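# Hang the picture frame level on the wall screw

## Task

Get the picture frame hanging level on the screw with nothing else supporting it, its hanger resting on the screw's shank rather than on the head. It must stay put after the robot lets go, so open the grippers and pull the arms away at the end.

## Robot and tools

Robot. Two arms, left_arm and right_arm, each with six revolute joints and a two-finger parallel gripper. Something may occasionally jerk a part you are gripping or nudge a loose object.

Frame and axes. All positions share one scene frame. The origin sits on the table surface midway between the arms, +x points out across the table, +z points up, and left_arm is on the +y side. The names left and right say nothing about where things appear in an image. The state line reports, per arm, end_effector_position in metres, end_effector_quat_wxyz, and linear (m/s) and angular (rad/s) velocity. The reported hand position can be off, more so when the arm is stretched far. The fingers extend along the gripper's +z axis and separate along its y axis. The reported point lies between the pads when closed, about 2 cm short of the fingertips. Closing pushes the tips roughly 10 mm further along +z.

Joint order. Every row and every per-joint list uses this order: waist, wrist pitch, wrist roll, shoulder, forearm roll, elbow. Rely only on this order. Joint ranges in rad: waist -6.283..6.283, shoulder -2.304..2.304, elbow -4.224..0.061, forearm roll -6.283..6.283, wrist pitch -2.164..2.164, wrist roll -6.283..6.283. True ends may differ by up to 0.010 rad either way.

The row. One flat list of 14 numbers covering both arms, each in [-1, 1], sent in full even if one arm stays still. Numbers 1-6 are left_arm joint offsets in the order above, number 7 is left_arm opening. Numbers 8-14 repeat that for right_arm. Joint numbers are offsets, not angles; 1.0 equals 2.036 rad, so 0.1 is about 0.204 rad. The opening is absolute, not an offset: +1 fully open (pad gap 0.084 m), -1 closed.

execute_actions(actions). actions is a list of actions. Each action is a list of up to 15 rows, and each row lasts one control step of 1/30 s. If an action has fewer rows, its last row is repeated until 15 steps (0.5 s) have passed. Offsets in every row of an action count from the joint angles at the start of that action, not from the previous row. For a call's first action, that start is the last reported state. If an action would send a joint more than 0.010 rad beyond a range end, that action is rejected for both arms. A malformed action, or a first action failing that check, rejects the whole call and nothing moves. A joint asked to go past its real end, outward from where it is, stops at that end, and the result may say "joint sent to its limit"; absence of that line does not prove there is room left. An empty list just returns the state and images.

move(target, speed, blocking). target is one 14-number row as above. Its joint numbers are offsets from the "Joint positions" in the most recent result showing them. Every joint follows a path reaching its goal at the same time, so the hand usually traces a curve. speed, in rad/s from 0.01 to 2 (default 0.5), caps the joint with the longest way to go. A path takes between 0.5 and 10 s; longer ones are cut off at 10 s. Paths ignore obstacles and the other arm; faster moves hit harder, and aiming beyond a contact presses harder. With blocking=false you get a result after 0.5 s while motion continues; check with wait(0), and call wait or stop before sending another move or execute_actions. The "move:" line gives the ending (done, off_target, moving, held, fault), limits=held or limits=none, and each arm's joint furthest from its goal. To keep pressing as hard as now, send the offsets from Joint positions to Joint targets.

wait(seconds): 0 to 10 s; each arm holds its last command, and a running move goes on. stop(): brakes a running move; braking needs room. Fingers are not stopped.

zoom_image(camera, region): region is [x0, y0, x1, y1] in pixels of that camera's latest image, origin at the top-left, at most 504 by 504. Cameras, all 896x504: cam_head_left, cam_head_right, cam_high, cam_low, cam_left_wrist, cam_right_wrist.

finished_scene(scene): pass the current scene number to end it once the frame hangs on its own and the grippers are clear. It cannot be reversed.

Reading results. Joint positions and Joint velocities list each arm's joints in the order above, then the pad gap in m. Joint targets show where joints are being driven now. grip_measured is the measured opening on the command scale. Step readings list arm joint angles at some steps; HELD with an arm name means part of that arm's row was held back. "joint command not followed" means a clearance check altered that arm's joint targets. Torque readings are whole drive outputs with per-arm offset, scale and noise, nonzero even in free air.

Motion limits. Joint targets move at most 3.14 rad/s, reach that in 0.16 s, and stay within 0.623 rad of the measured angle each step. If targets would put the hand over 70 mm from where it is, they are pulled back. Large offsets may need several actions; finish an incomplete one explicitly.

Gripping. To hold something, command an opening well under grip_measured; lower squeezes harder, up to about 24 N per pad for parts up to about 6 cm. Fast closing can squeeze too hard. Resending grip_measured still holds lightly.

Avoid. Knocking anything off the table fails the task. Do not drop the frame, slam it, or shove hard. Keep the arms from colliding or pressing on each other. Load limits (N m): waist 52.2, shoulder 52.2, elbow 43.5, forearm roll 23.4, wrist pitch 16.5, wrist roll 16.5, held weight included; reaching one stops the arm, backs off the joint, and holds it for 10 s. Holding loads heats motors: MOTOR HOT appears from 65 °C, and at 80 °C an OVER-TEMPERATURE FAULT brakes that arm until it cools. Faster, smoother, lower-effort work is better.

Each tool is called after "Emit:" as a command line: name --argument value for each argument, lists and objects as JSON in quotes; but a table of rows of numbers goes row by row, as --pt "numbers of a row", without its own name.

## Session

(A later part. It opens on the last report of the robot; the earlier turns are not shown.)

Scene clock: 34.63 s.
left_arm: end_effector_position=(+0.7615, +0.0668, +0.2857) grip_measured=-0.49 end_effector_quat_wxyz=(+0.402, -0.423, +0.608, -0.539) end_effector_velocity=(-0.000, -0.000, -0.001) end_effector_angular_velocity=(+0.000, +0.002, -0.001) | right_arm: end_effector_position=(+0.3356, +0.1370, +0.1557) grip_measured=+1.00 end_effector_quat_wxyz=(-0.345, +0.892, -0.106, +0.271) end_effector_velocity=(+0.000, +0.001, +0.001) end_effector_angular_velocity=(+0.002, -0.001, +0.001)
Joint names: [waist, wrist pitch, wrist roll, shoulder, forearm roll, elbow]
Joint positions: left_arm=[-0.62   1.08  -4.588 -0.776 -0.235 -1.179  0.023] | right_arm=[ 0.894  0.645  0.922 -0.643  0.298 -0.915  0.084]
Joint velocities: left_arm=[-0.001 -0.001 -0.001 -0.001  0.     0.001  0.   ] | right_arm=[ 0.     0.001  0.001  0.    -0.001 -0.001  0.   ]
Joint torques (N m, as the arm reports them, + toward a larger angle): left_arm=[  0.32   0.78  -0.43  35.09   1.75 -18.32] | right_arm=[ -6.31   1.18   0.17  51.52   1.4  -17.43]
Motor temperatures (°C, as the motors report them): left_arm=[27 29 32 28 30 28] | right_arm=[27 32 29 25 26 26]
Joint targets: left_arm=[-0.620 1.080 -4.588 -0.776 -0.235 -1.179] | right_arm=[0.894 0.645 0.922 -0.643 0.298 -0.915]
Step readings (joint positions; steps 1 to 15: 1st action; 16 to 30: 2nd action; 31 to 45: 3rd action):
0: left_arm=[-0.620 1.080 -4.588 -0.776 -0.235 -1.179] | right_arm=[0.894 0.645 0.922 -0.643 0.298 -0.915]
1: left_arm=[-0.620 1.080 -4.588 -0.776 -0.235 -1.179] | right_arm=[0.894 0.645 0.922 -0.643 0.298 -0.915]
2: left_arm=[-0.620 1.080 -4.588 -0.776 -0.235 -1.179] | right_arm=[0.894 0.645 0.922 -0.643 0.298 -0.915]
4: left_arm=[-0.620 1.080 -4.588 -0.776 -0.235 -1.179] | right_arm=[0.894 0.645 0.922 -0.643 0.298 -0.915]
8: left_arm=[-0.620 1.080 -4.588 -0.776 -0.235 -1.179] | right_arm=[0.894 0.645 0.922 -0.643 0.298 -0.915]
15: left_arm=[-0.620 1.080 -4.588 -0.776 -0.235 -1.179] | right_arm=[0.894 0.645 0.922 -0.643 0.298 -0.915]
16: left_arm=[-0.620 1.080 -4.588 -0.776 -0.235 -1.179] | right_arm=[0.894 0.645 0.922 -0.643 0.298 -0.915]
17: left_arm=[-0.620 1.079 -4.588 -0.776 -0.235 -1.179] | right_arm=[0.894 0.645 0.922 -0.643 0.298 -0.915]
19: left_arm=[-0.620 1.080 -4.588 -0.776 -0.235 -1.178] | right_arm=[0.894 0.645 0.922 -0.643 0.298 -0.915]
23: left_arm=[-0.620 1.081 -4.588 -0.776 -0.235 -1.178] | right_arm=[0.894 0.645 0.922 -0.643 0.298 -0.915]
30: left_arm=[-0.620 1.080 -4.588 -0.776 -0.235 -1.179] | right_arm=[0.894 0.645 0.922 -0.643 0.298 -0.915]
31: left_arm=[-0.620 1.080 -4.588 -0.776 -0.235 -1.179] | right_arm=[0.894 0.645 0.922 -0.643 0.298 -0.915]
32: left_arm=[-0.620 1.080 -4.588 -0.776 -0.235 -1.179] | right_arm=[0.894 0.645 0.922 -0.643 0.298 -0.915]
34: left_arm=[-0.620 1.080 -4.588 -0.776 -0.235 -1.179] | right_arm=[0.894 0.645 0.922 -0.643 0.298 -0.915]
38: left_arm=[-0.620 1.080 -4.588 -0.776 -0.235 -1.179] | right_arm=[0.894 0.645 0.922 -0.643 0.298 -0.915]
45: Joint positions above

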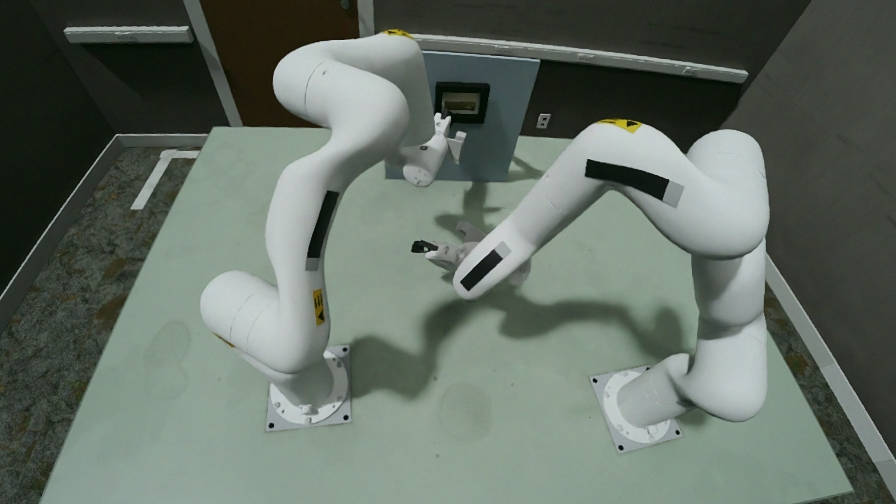

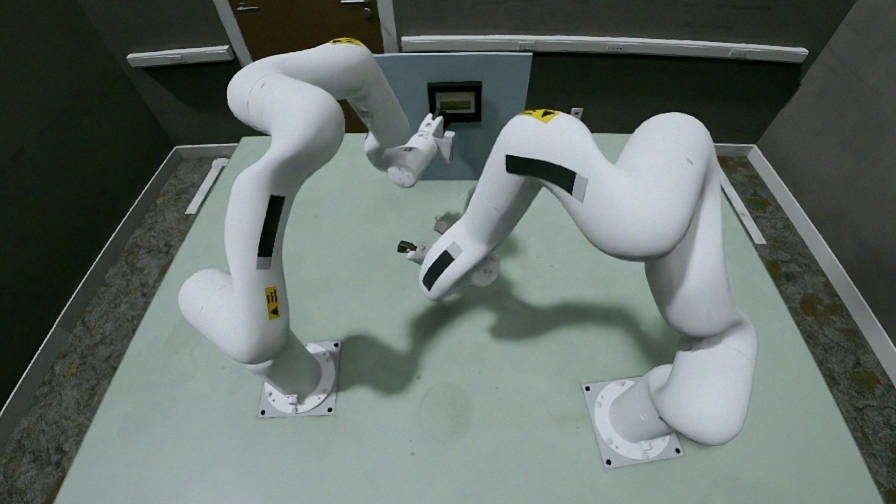

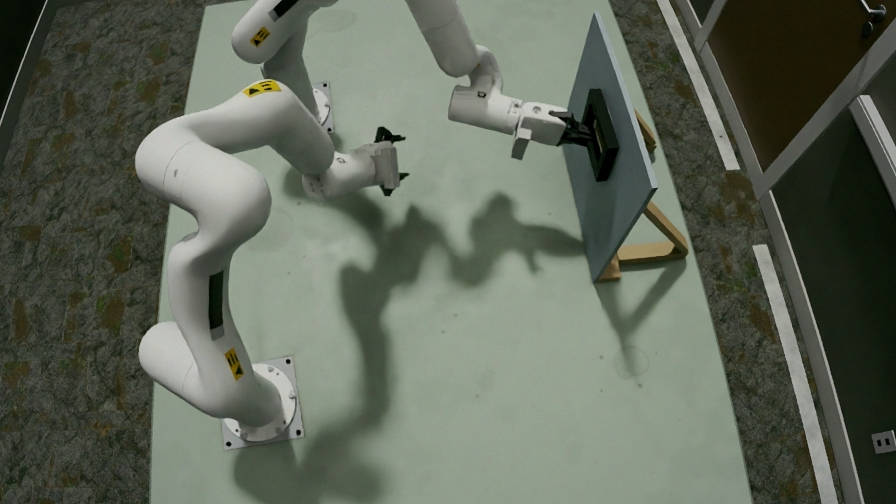

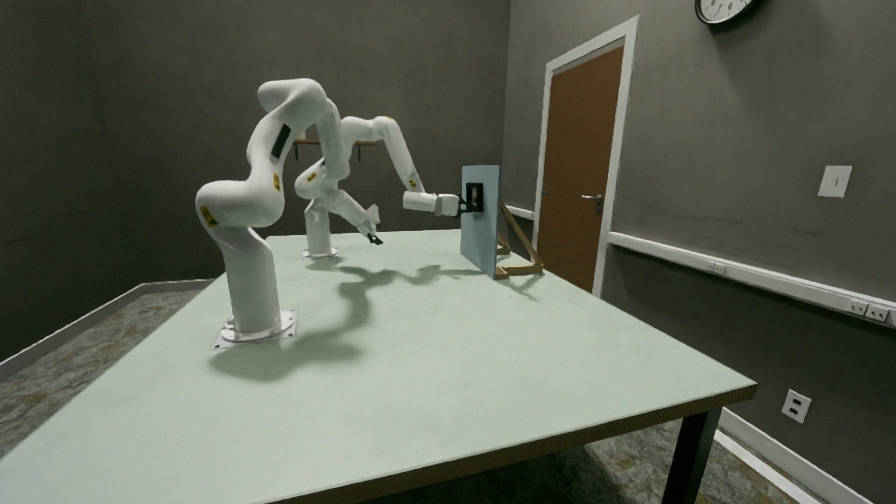

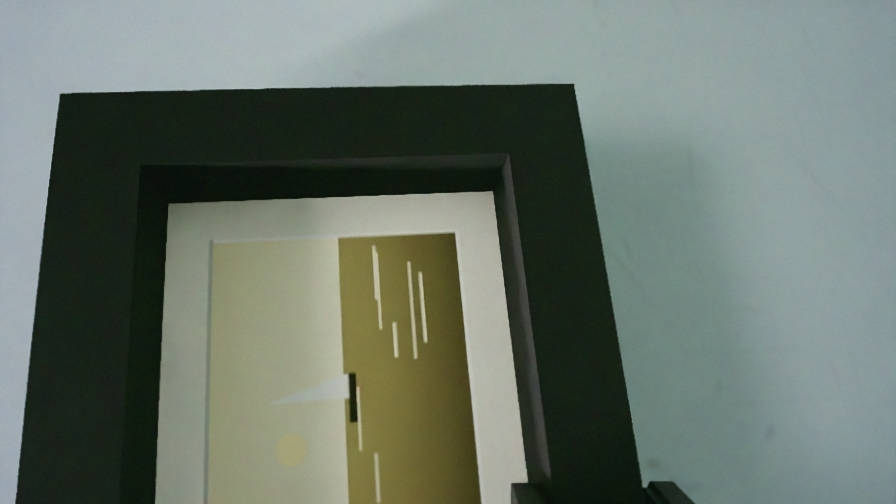

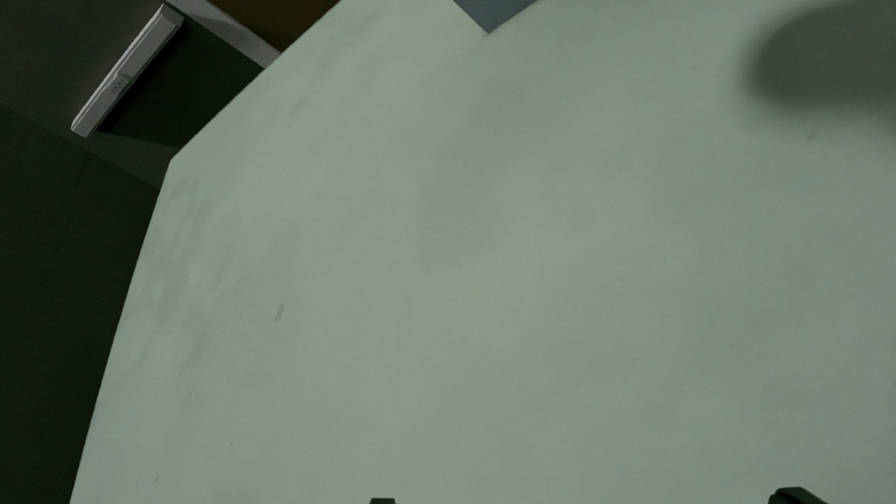

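Held. Lift, shift, lower.

Emit:
move --target '[0, -0.016, 0, 0.016, 0, 0, -1, 0,0,0,0,0,0,1]' --speed 0.04

Emit:
move --target '[-0.0039, -0.0025, 0, -0.0049, 0, -0.0074, -1, 0,0,0,0,0,0,1]' --speed 0.03

Emit:
move --target '[0, 0.0185, 0, -0.0185, 0, 0, -1, 0,0,0,0,0,0,1]' --speed 0.03

Scene clock: 35.97 s.
left_arm: end_effector_position=(+0.7621, +0.0650, +0.3038) grip_measured=-0.51 end_effector_quat_wxyz=(+0.398, -0.424, +0.608, -0.540) end_effector_velocity=(+0.000, -0.000, +0.001) end_effector_angular_velocity=(-0.000, -0.001, -0.000) | right_arm: end_effector_position=(+0.3356, +0.1370, +0.1557) grip_measured=+1.00 end_effector_quat_wxyz=(-0.345, +0.892, -0.106, +0.271) end_effector_velocity=(-0.000, +0.000, -0.001) end_effector_angular_velocity=(-0.001, +0.001, +0.001)
Joint names: [waist, wrist pitch, wrist roll, shoulder, forearm roll, elbow]
Joint positions: left_arm=[-0.62   1.047 -4.588 -0.743 -0.235 -1.178  0.022] | right_arm=[ 0.894  0.645  0.922 -0.643  0.298 -0.915  0.084]
Joint velocities: left_arm=[ 0.     0.     0.    -0.     0.001 -0.001  0.   ] | right_arm=[ 0.    -0.    -0.    -0.002 -0.    -0.001 -0.   ]
Joint torques (N m, as the arm reports them, + toward a larger angle): left_arm=[  9.3    2.59  -1.11  40.06  -0.15 -27.34] | right_arm=[ -5.68   1.08   0.16  51.27   1.13 -17.7 ]
Motor temperatures (°C, as the motors report them): left_arm=[27 29 32 28 30 28] | right_arm=[27 32 29 25 26 26]
Joint targets: left_arm=[-0.620 1.048 -4.588 -0.743 -0.235 -1.179] | right_arm=[0.894 0.645 0.922 -0.643 0.298 -0.915]
move: done; limits=none; left_arm: farthest joint: the elbow, 0.001 radians from its target (0.000 radians at the start); right_arm: farthest joint: the waist, 0.000 radians from its target (0.000 radians at the start)

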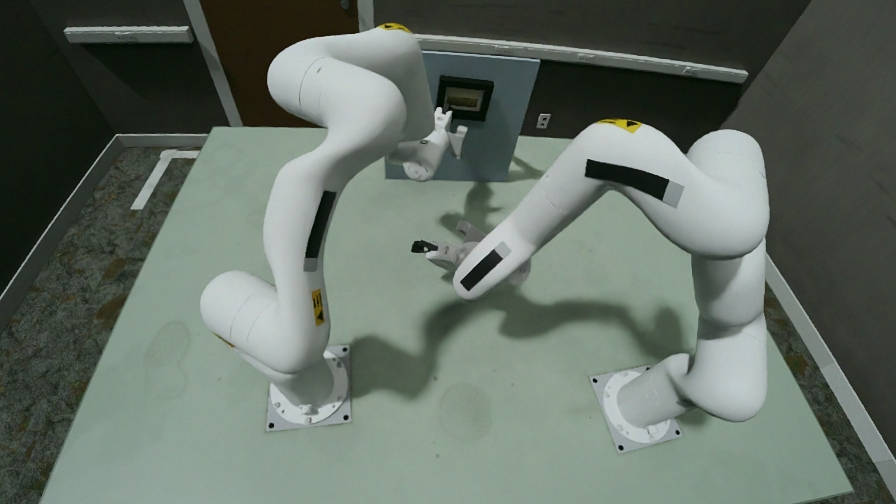

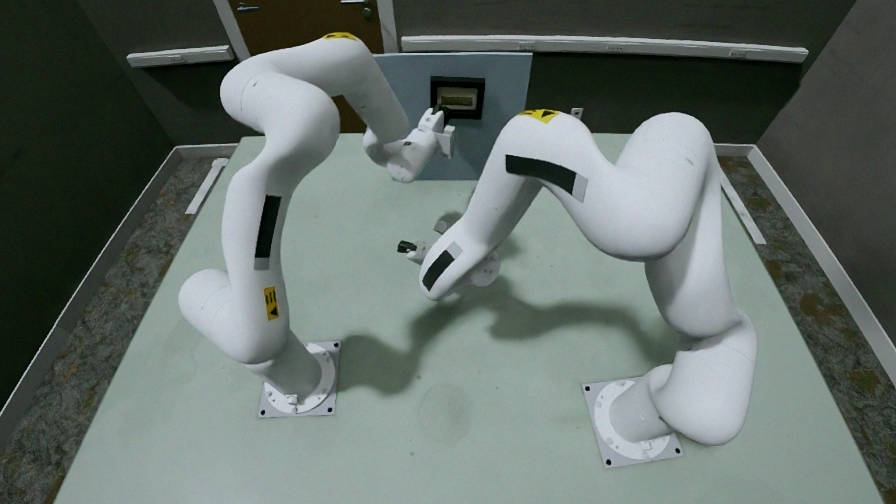

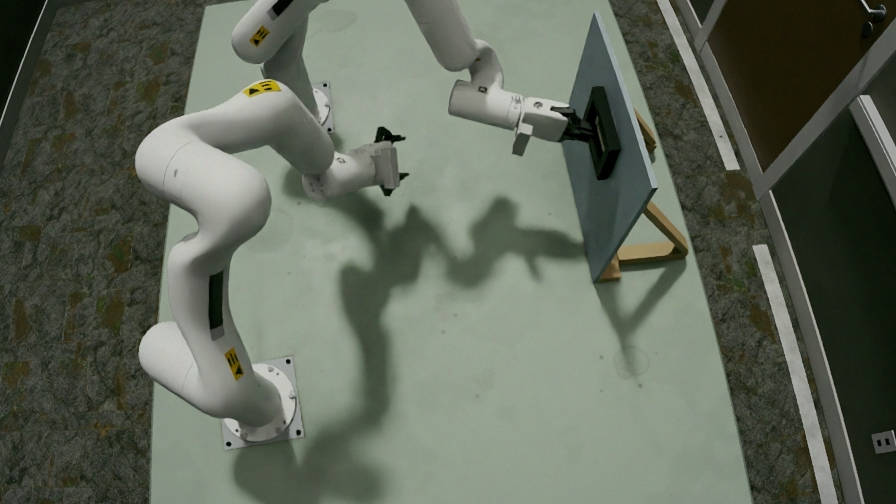

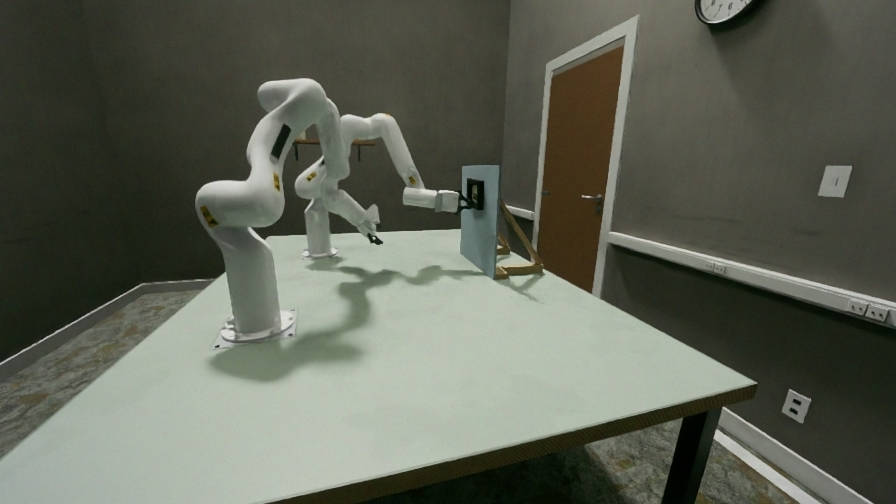

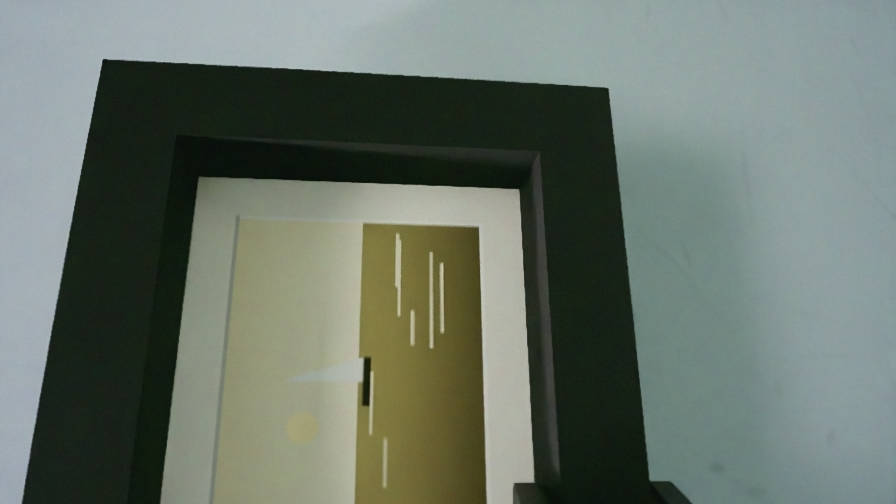

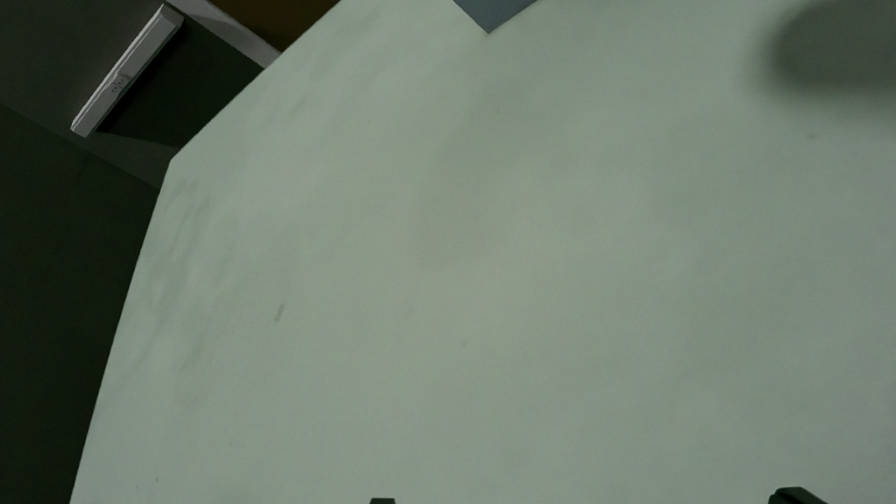

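Scene clock: 36.73 s.
left_arm: end_effector_position=(+0.7627, +0.0567, +0.3026) grip_measured=-0.51 end_effector_quat_wxyz=(+0.395, -0.422, +0.610, -0.542) end_effector_velocity=(-0.000, +0.000, -0.001) end_effector_angular_velocity=(+0.002, +0.001, -0.001) | right_arm: end_effector_position=(+0.3356, +0.1370, +0.1557) grip_measured=+1.00 end_effector_quat_wxyz=(-0.345, +0.892, -0.106, +0.271) end_effector_velocity=(+0.001, -0.000, +0.000) end_effector_angular_velocity=(+0.001, -0.001, +0.000)
Joint names: [waist, wrist pitch, wrist roll, shoulder, forearm roll, elbow]
Joint positions: left_arm=[-0.628  1.042 -4.588 -0.753 -0.235 -1.193  0.022] | right_arm=[ 0.894  0.645  0.922 -0.643  0.298 -0.915  0.084]
Joint velocities: left_arm=[ 0.    -0.001  0.001 -0.     0.001  0.001 -0.   ] | right_arm=[-0.002  0.001 -0.    -0.    -0.002 -0.     0.   ]
Joint torques (N m, as the arm reports them, + toward a larger angle): left_arm=[ 11.84   1.61  -0.79  37.34  -0.05 -29.52] | right_arm=[ -6.94   1.1    0.14  51.5    1.03 -17.45]
Motor temperatures (°C, as the motors report them): left_arm=[27 29 32 28 30 28] | right_arm=[27 32 29 25 26 26]
Joint targets: left_arm=[-0.628 1.042 -4.588 -0.753 -0.235 -1.193] | right_arm=[0.894 0.645 0.922 -0.643 0.298 -0.915]
move: done; limits=none; left_arm: farthest joint: the waist, 0.000 radians from its target (0.008 radians at the start); right_arm: farthest joint: the waist, 0.000 radians from its target (0.000 radians at the start)

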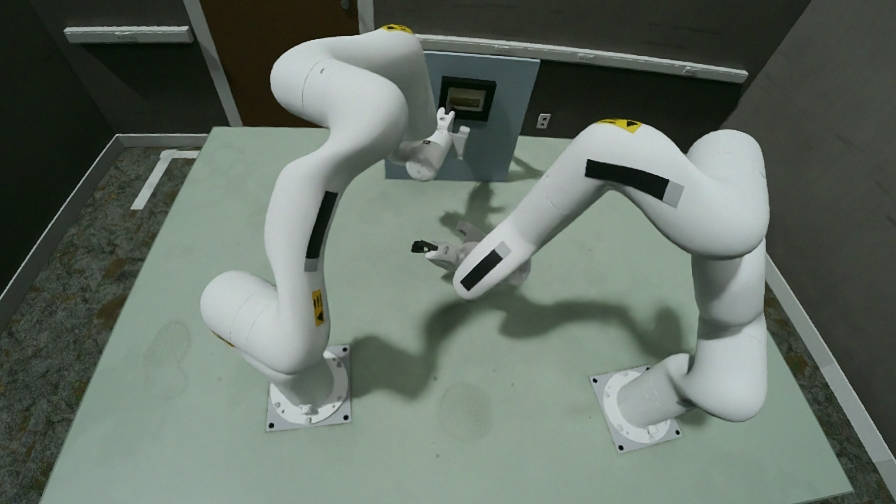

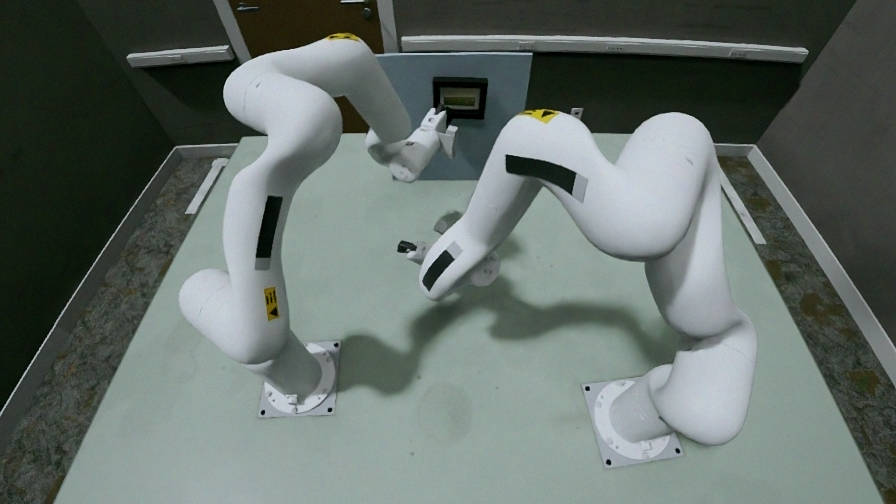

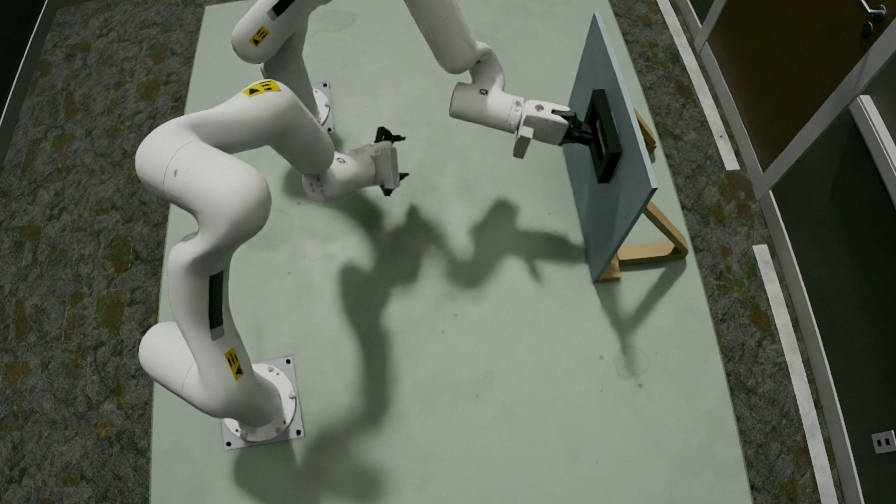

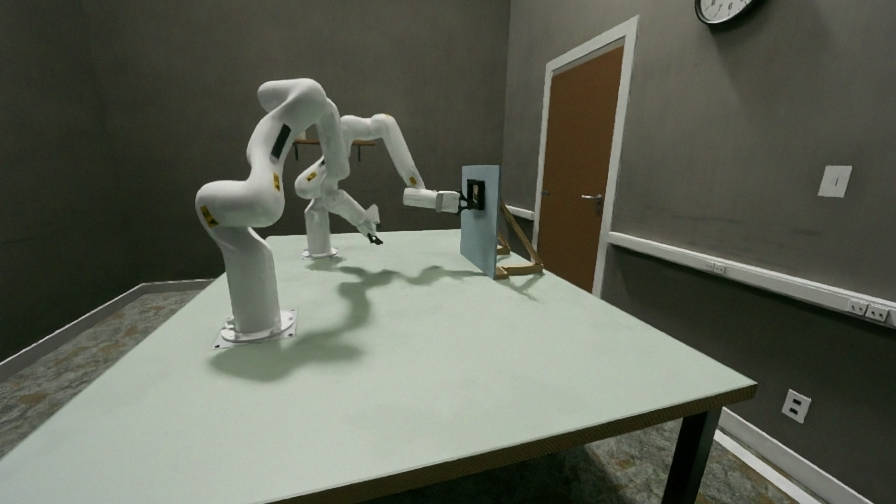

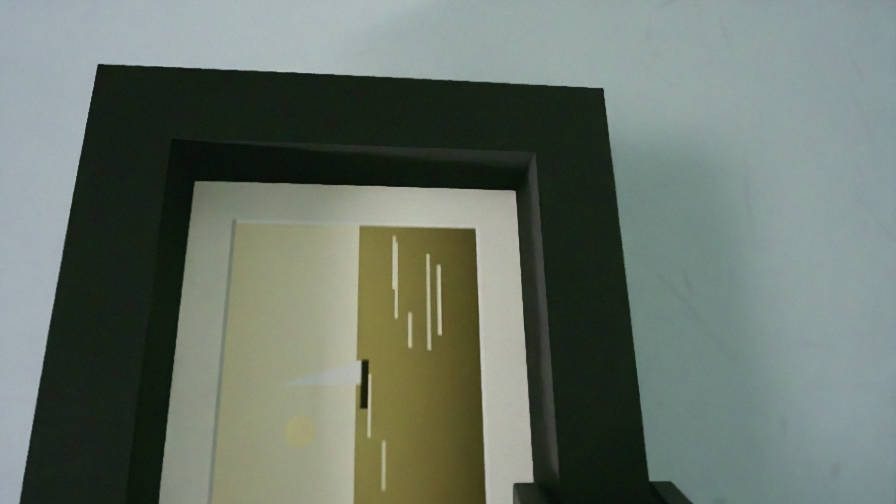

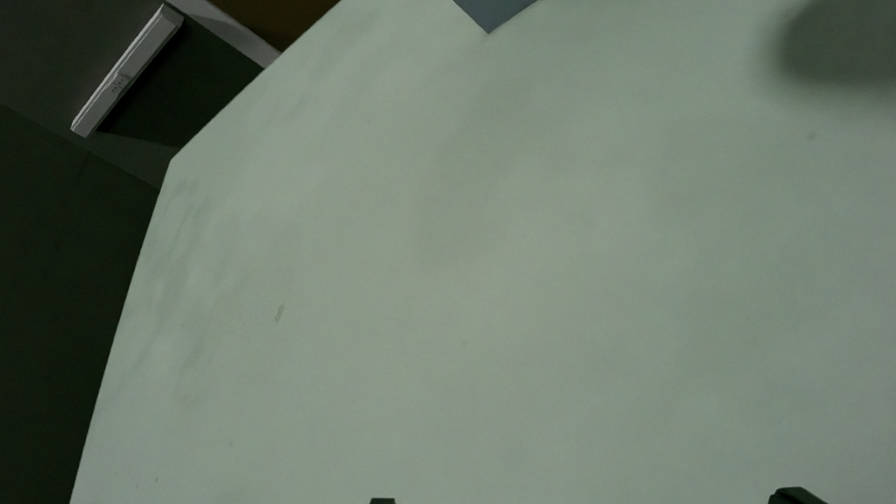

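Scene clock: 38.27 s.
left_arm: end_effector_position=(+0.7622, +0.0582, +0.2839) grip_measured=-0.52 end_effector_quat_wxyz=(+0.401, -0.419, +0.608, -0.543) end_effector_velocity=(-0.001, +0.001, -0.001) end_effector_angular_velocity=(+0.000, -0.006, +0.001) | right_arm: end_effector_position=(+0.3356, +0.1370, +0.1557) grip_measured=+1.00 end_effector_quat_wxyz=(-0.345, +0.892, -0.106, +0.271) end_effector_velocity=(-0.001, -0.002, -0.002) end_effector_angular_velocity=(-0.003, +0.004, -0.001)
Joint names: [waist, wrist pitch, wrist roll, shoulder, forearm roll, elbow]
Joint positions: left_arm=[-0.628  1.086 -4.588 -0.79  -0.235 -1.194  0.021] | right_arm=[ 0.894  0.645  0.922 -0.643  0.298 -0.915  0.084]
Joint velocities: left_arm=[-0.     0.011  0.001 -0.004 -0.001  0.002 -0.   ] | right_arm=[-0.    -0.001  0.001 -0.001  0.001  0.003 -0.   ]
Joint torques (N m, as the arm reports them, + toward a larger angle): left_arm=[ 7.3  -3.   -0.68 22.38  0.07 -8.84] | right_arm=[ -6.96   1.11   0.08  50.32   0.92 -17.36]
Motor temperatures (°C, as the motors report them): left_arm=[27 29 32 28 30 28] | right_arm=[27 32 29 25 26 26]
Joint targets: left_arm=[-0.628 1.080 -4.588 -0.791 -0.235 -1.193] | right_arm=[0.894 0.645 0.922 -0.643 0.298 -0.915]
move: done; limits=none; left_arm: farthest joint: the wrist pitch, 0.006 radians from its target (0.037 radians at the start); right_arm: farthest joint: the waist, 0.000 radians from its target (0.000 radians at the start)

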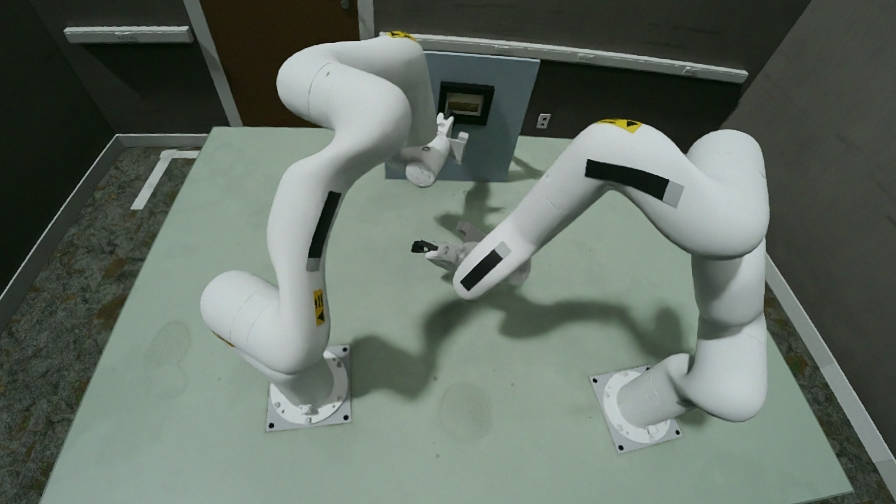

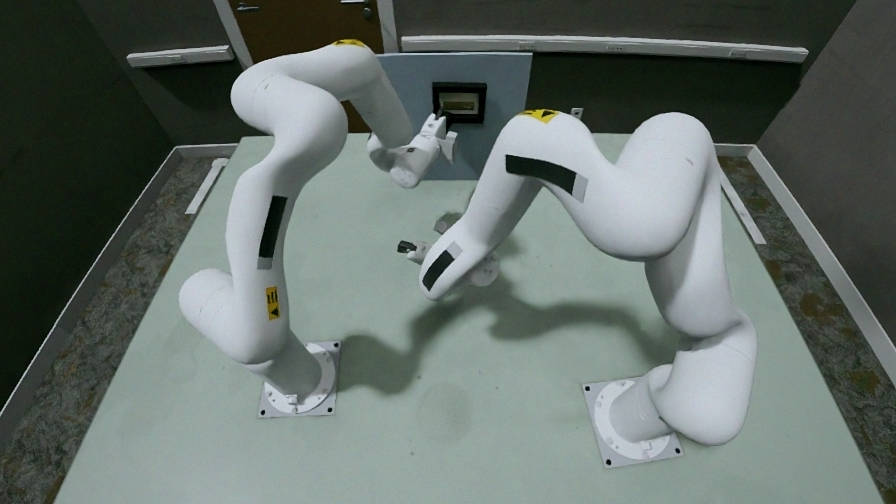

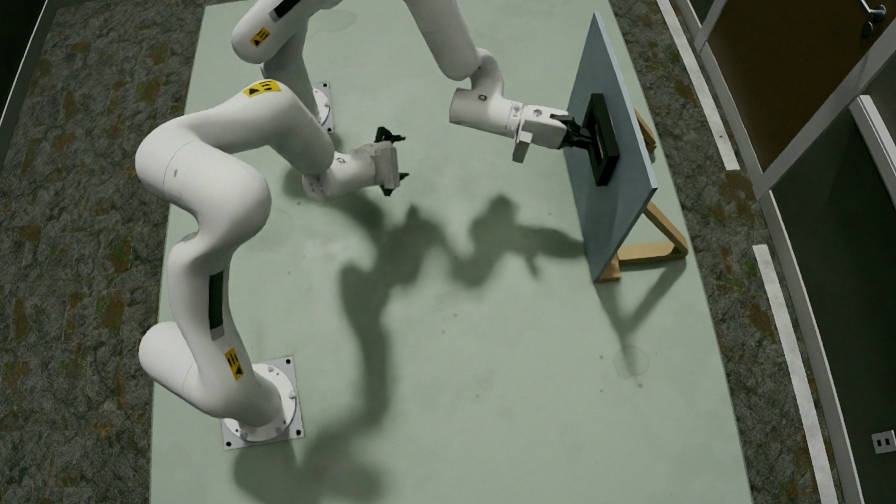

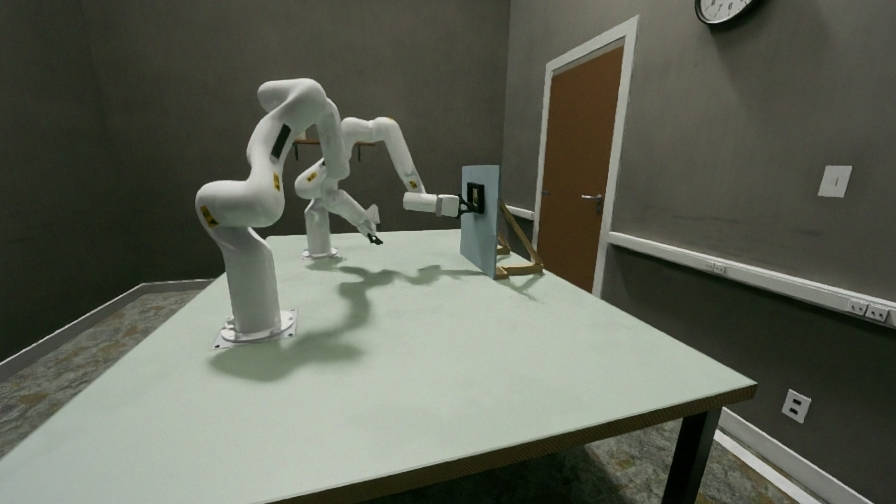

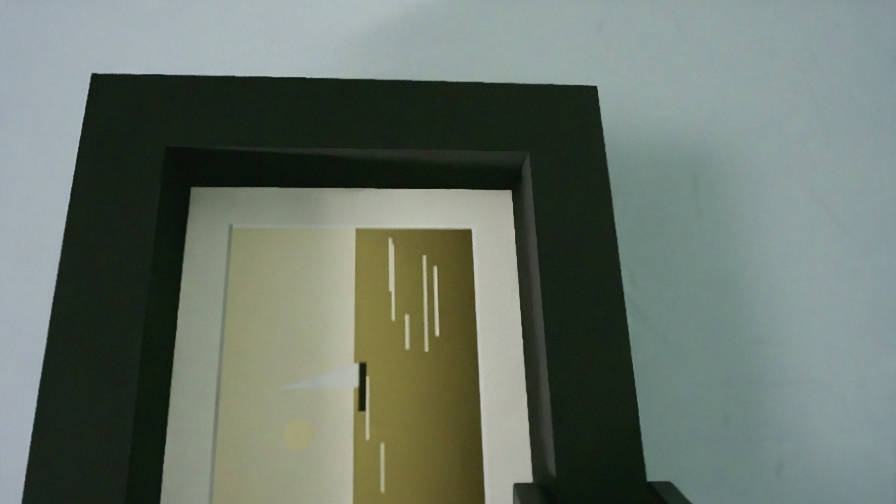

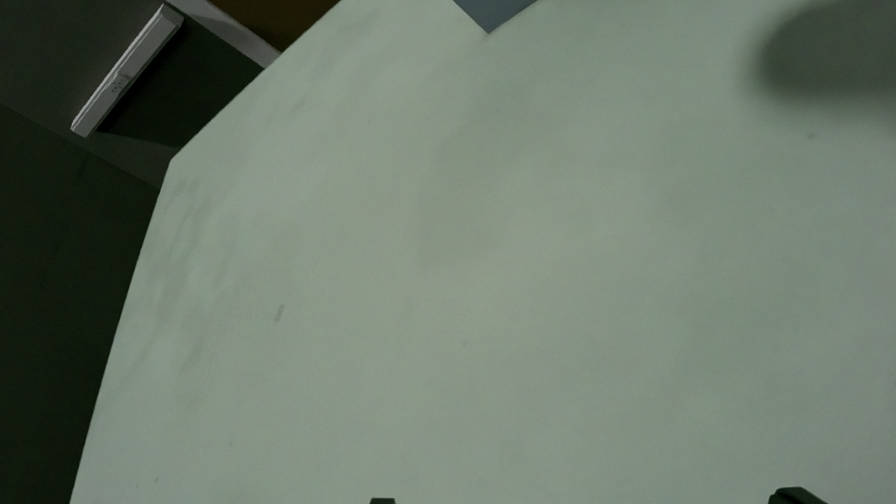

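Emit:
execute_actions --actions '[[[0,0,0,0,0,0,1,0,0,0,0,0,0,1]],[[0,0,0,0,0,0,1,0,0,0,0,0,0,1]]]'

Scene clock: 39.37 s.
left_arm: end_effector_position=(+0.7621, +0.0584, +0.2835) grip_measured=+1.00 end_effector_quat_wxyz=(+0.401, -0.419, +0.608, -0.542) end_effector_velocity=(+0.000, -0.000, +0.000) end_effector_angular_velocity=(-0.000, -0.000, -0.000) | right_arm: end_effector_position=(+0.3356, +0.1370, +0.1557) grip_measured=+1.00 end_effector_quat_wxyz=(-0.345, +0.892, -0.106, +0.271) end_effector_velocity=(-0.000, -0.000, +0.000) end_effector_angular_velocity=(-0.001, -0.001, +0.002)
Joint names: [waist, wrist pitch, wrist roll, shoulder, forearm roll, elbow]
Joint positions: left_arm=[-0.628  1.085 -4.588 -0.79  -0.235 -1.194  0.084] | right_arm=[ 0.894  0.645  0.922 -0.643  0.298 -0.915  0.084]
Joint velocities: left_arm=[ 0.    -0.    -0.     0.001  0.    -0.     0.   ] | right_arm=[ 0.     0.001 -0.001  0.001 -0.001  0.001 -0.   ]
Joint torques (N m, as the arm reports them, + toward a larger angle): left_arm=[ -0.39   1.19  -0.94  36.18   1.18 -16.31] | right_arm=[ -6.67   0.95   0.08  51.48   1.1  -17.84]
Motor temperatures (°C, as the motors report them): left_arm=[27 29 32 28 30 28] | right_arm=[27 32 29 25 26 26]
Joint targets: left_arm=[-0.628 1.085 -4.588 -0.790 -0.235 -1.194] | right_arm=[0.894 0.645 0.922 -0.643 0.298 -0.915]
Step readings (joint positions; steps 1 to 15: 1st action; 16 to 30: 2nd action):
0: left_arm=[-0.628 1.087 -4.588 -0.790 -0.235 -1.194] | right_arm=[0.894 0.645 0.922 -0.643 0.298 -0.915]
1: left_arm=[-0.628 1.086 -4.588 -0.790 -0.235 -1.194] | right_arm=[0.894 0.645 0.922 -0.643 0.298 -0.915]
2: left_arm=[-0.628 1.083 -4.588 -0.791 -0.235 -1.193] | right_arm=[0.894 0.645 0.922 -0.643 0.298 -0.915]
4: left_arm=[-0.627 1.080 -4.588 -0.793 -0.235 -1.191] | right_arm=[0.894 0.645 0.922 -0.643 0.298 -0.915]
8: left_arm=[-0.628 1.082 -4.588 -0.791 -0.235 -1.193] | right_arm=[0.894 0.645 0.922 -0.643 0.298 -0.915]
15: left_arm=[-0.628 1.085 -4.588 -0.790 -0.235 -1.194] | right_arm=[0.894 0.645 0.922 -0.643 0.298 -0.915]
16: left_arm=[-0.628 1.085 -4.588 -0.790 -0.235 -1.194] | right_arm=[0.894 0.645 0.922 -0.643 0.298 -0.915]
17: left_arm=[-0.628 1.085 -4.588 -0.790 -0.235 -1.194] | right_arm=[0.894 0.645 0.922 -0.643 0.298 -0.915]
19: left_arm=[-0.628 1.085 -4.588 -0.790 -0.235 -1.194] | right_arm=[0.894 0.645 0.922 -0.643 0.298 -0.915]
23: left_arm=[-0.628 1.085 -4.588 -0.790 -0.235 -1.194] | right_arm=[0.894 0.645 0.922 -0.643 0.298 -0.915]
30: Joint positions above

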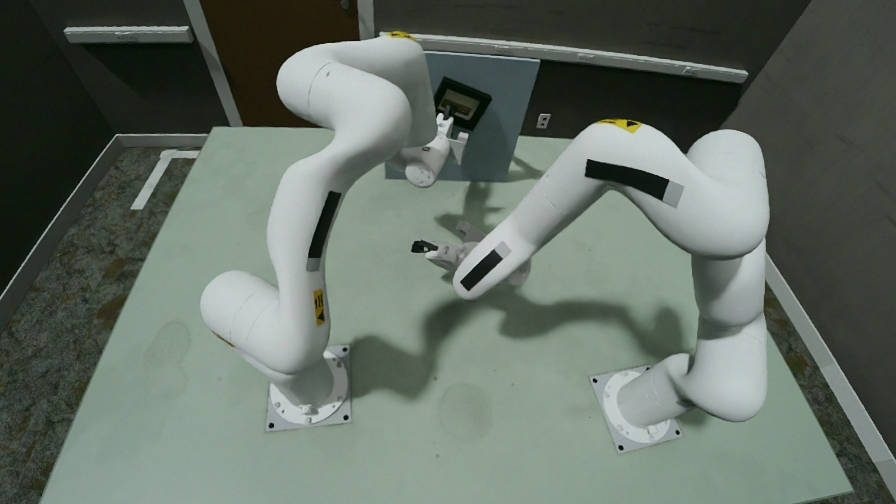

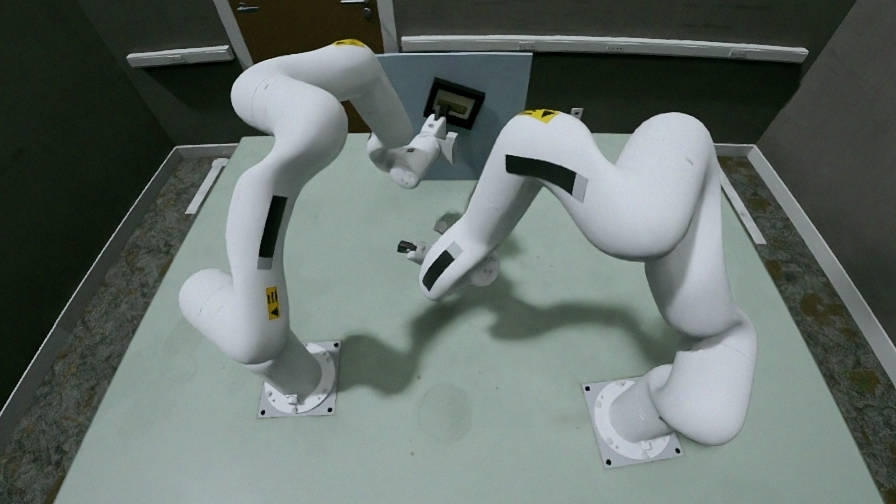

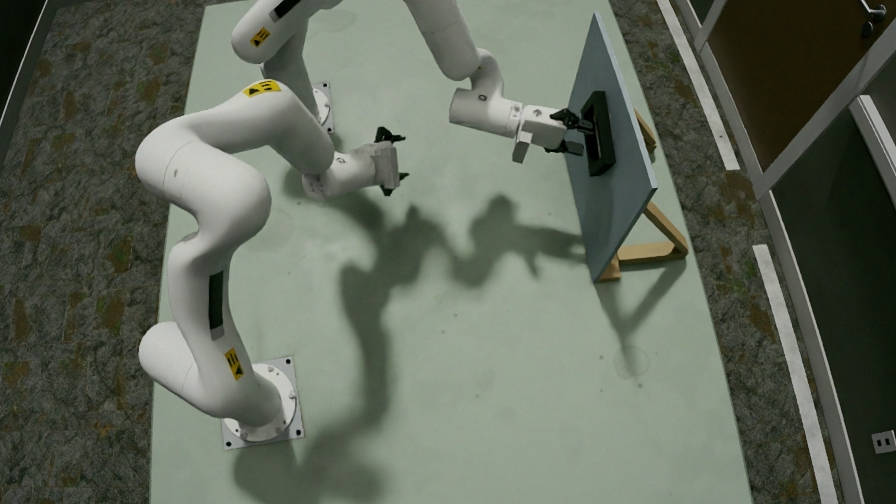

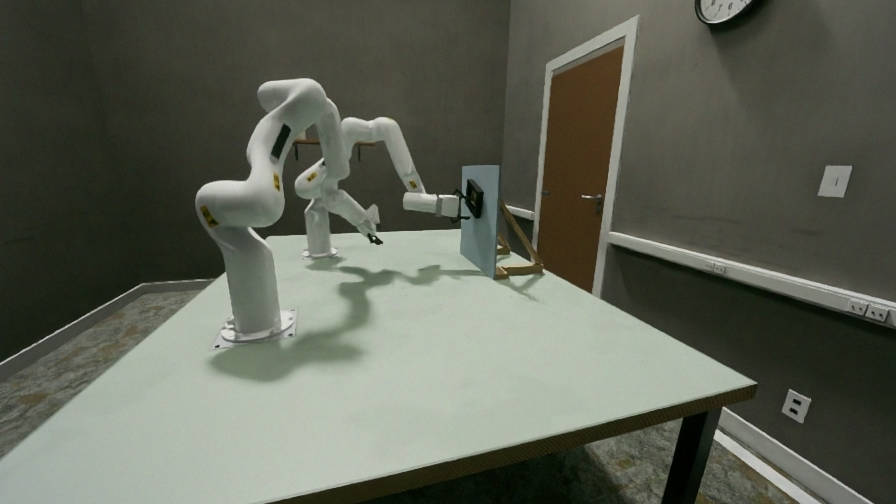

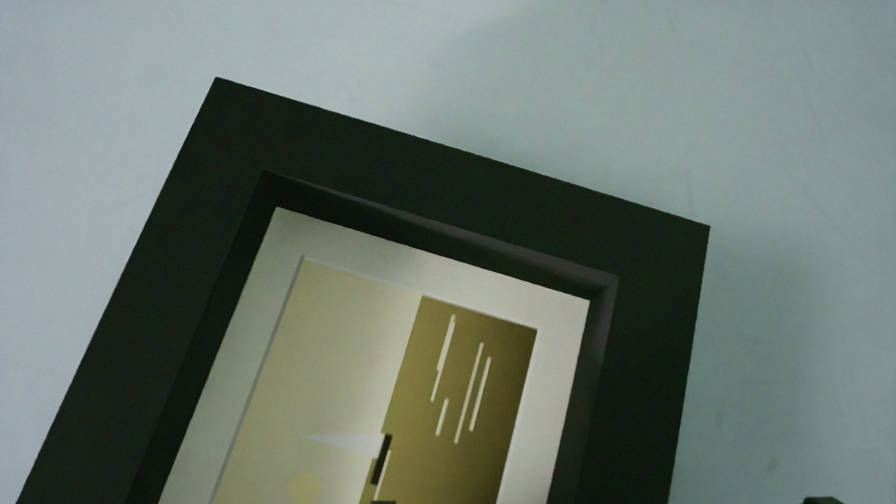

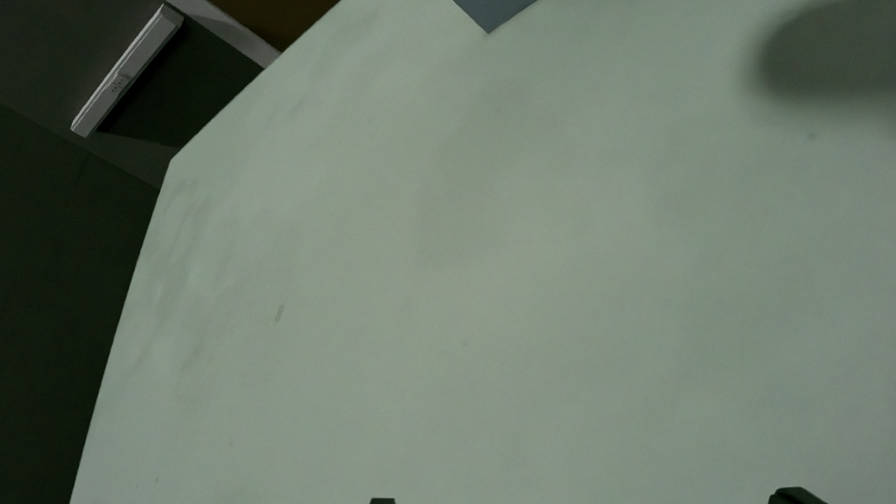

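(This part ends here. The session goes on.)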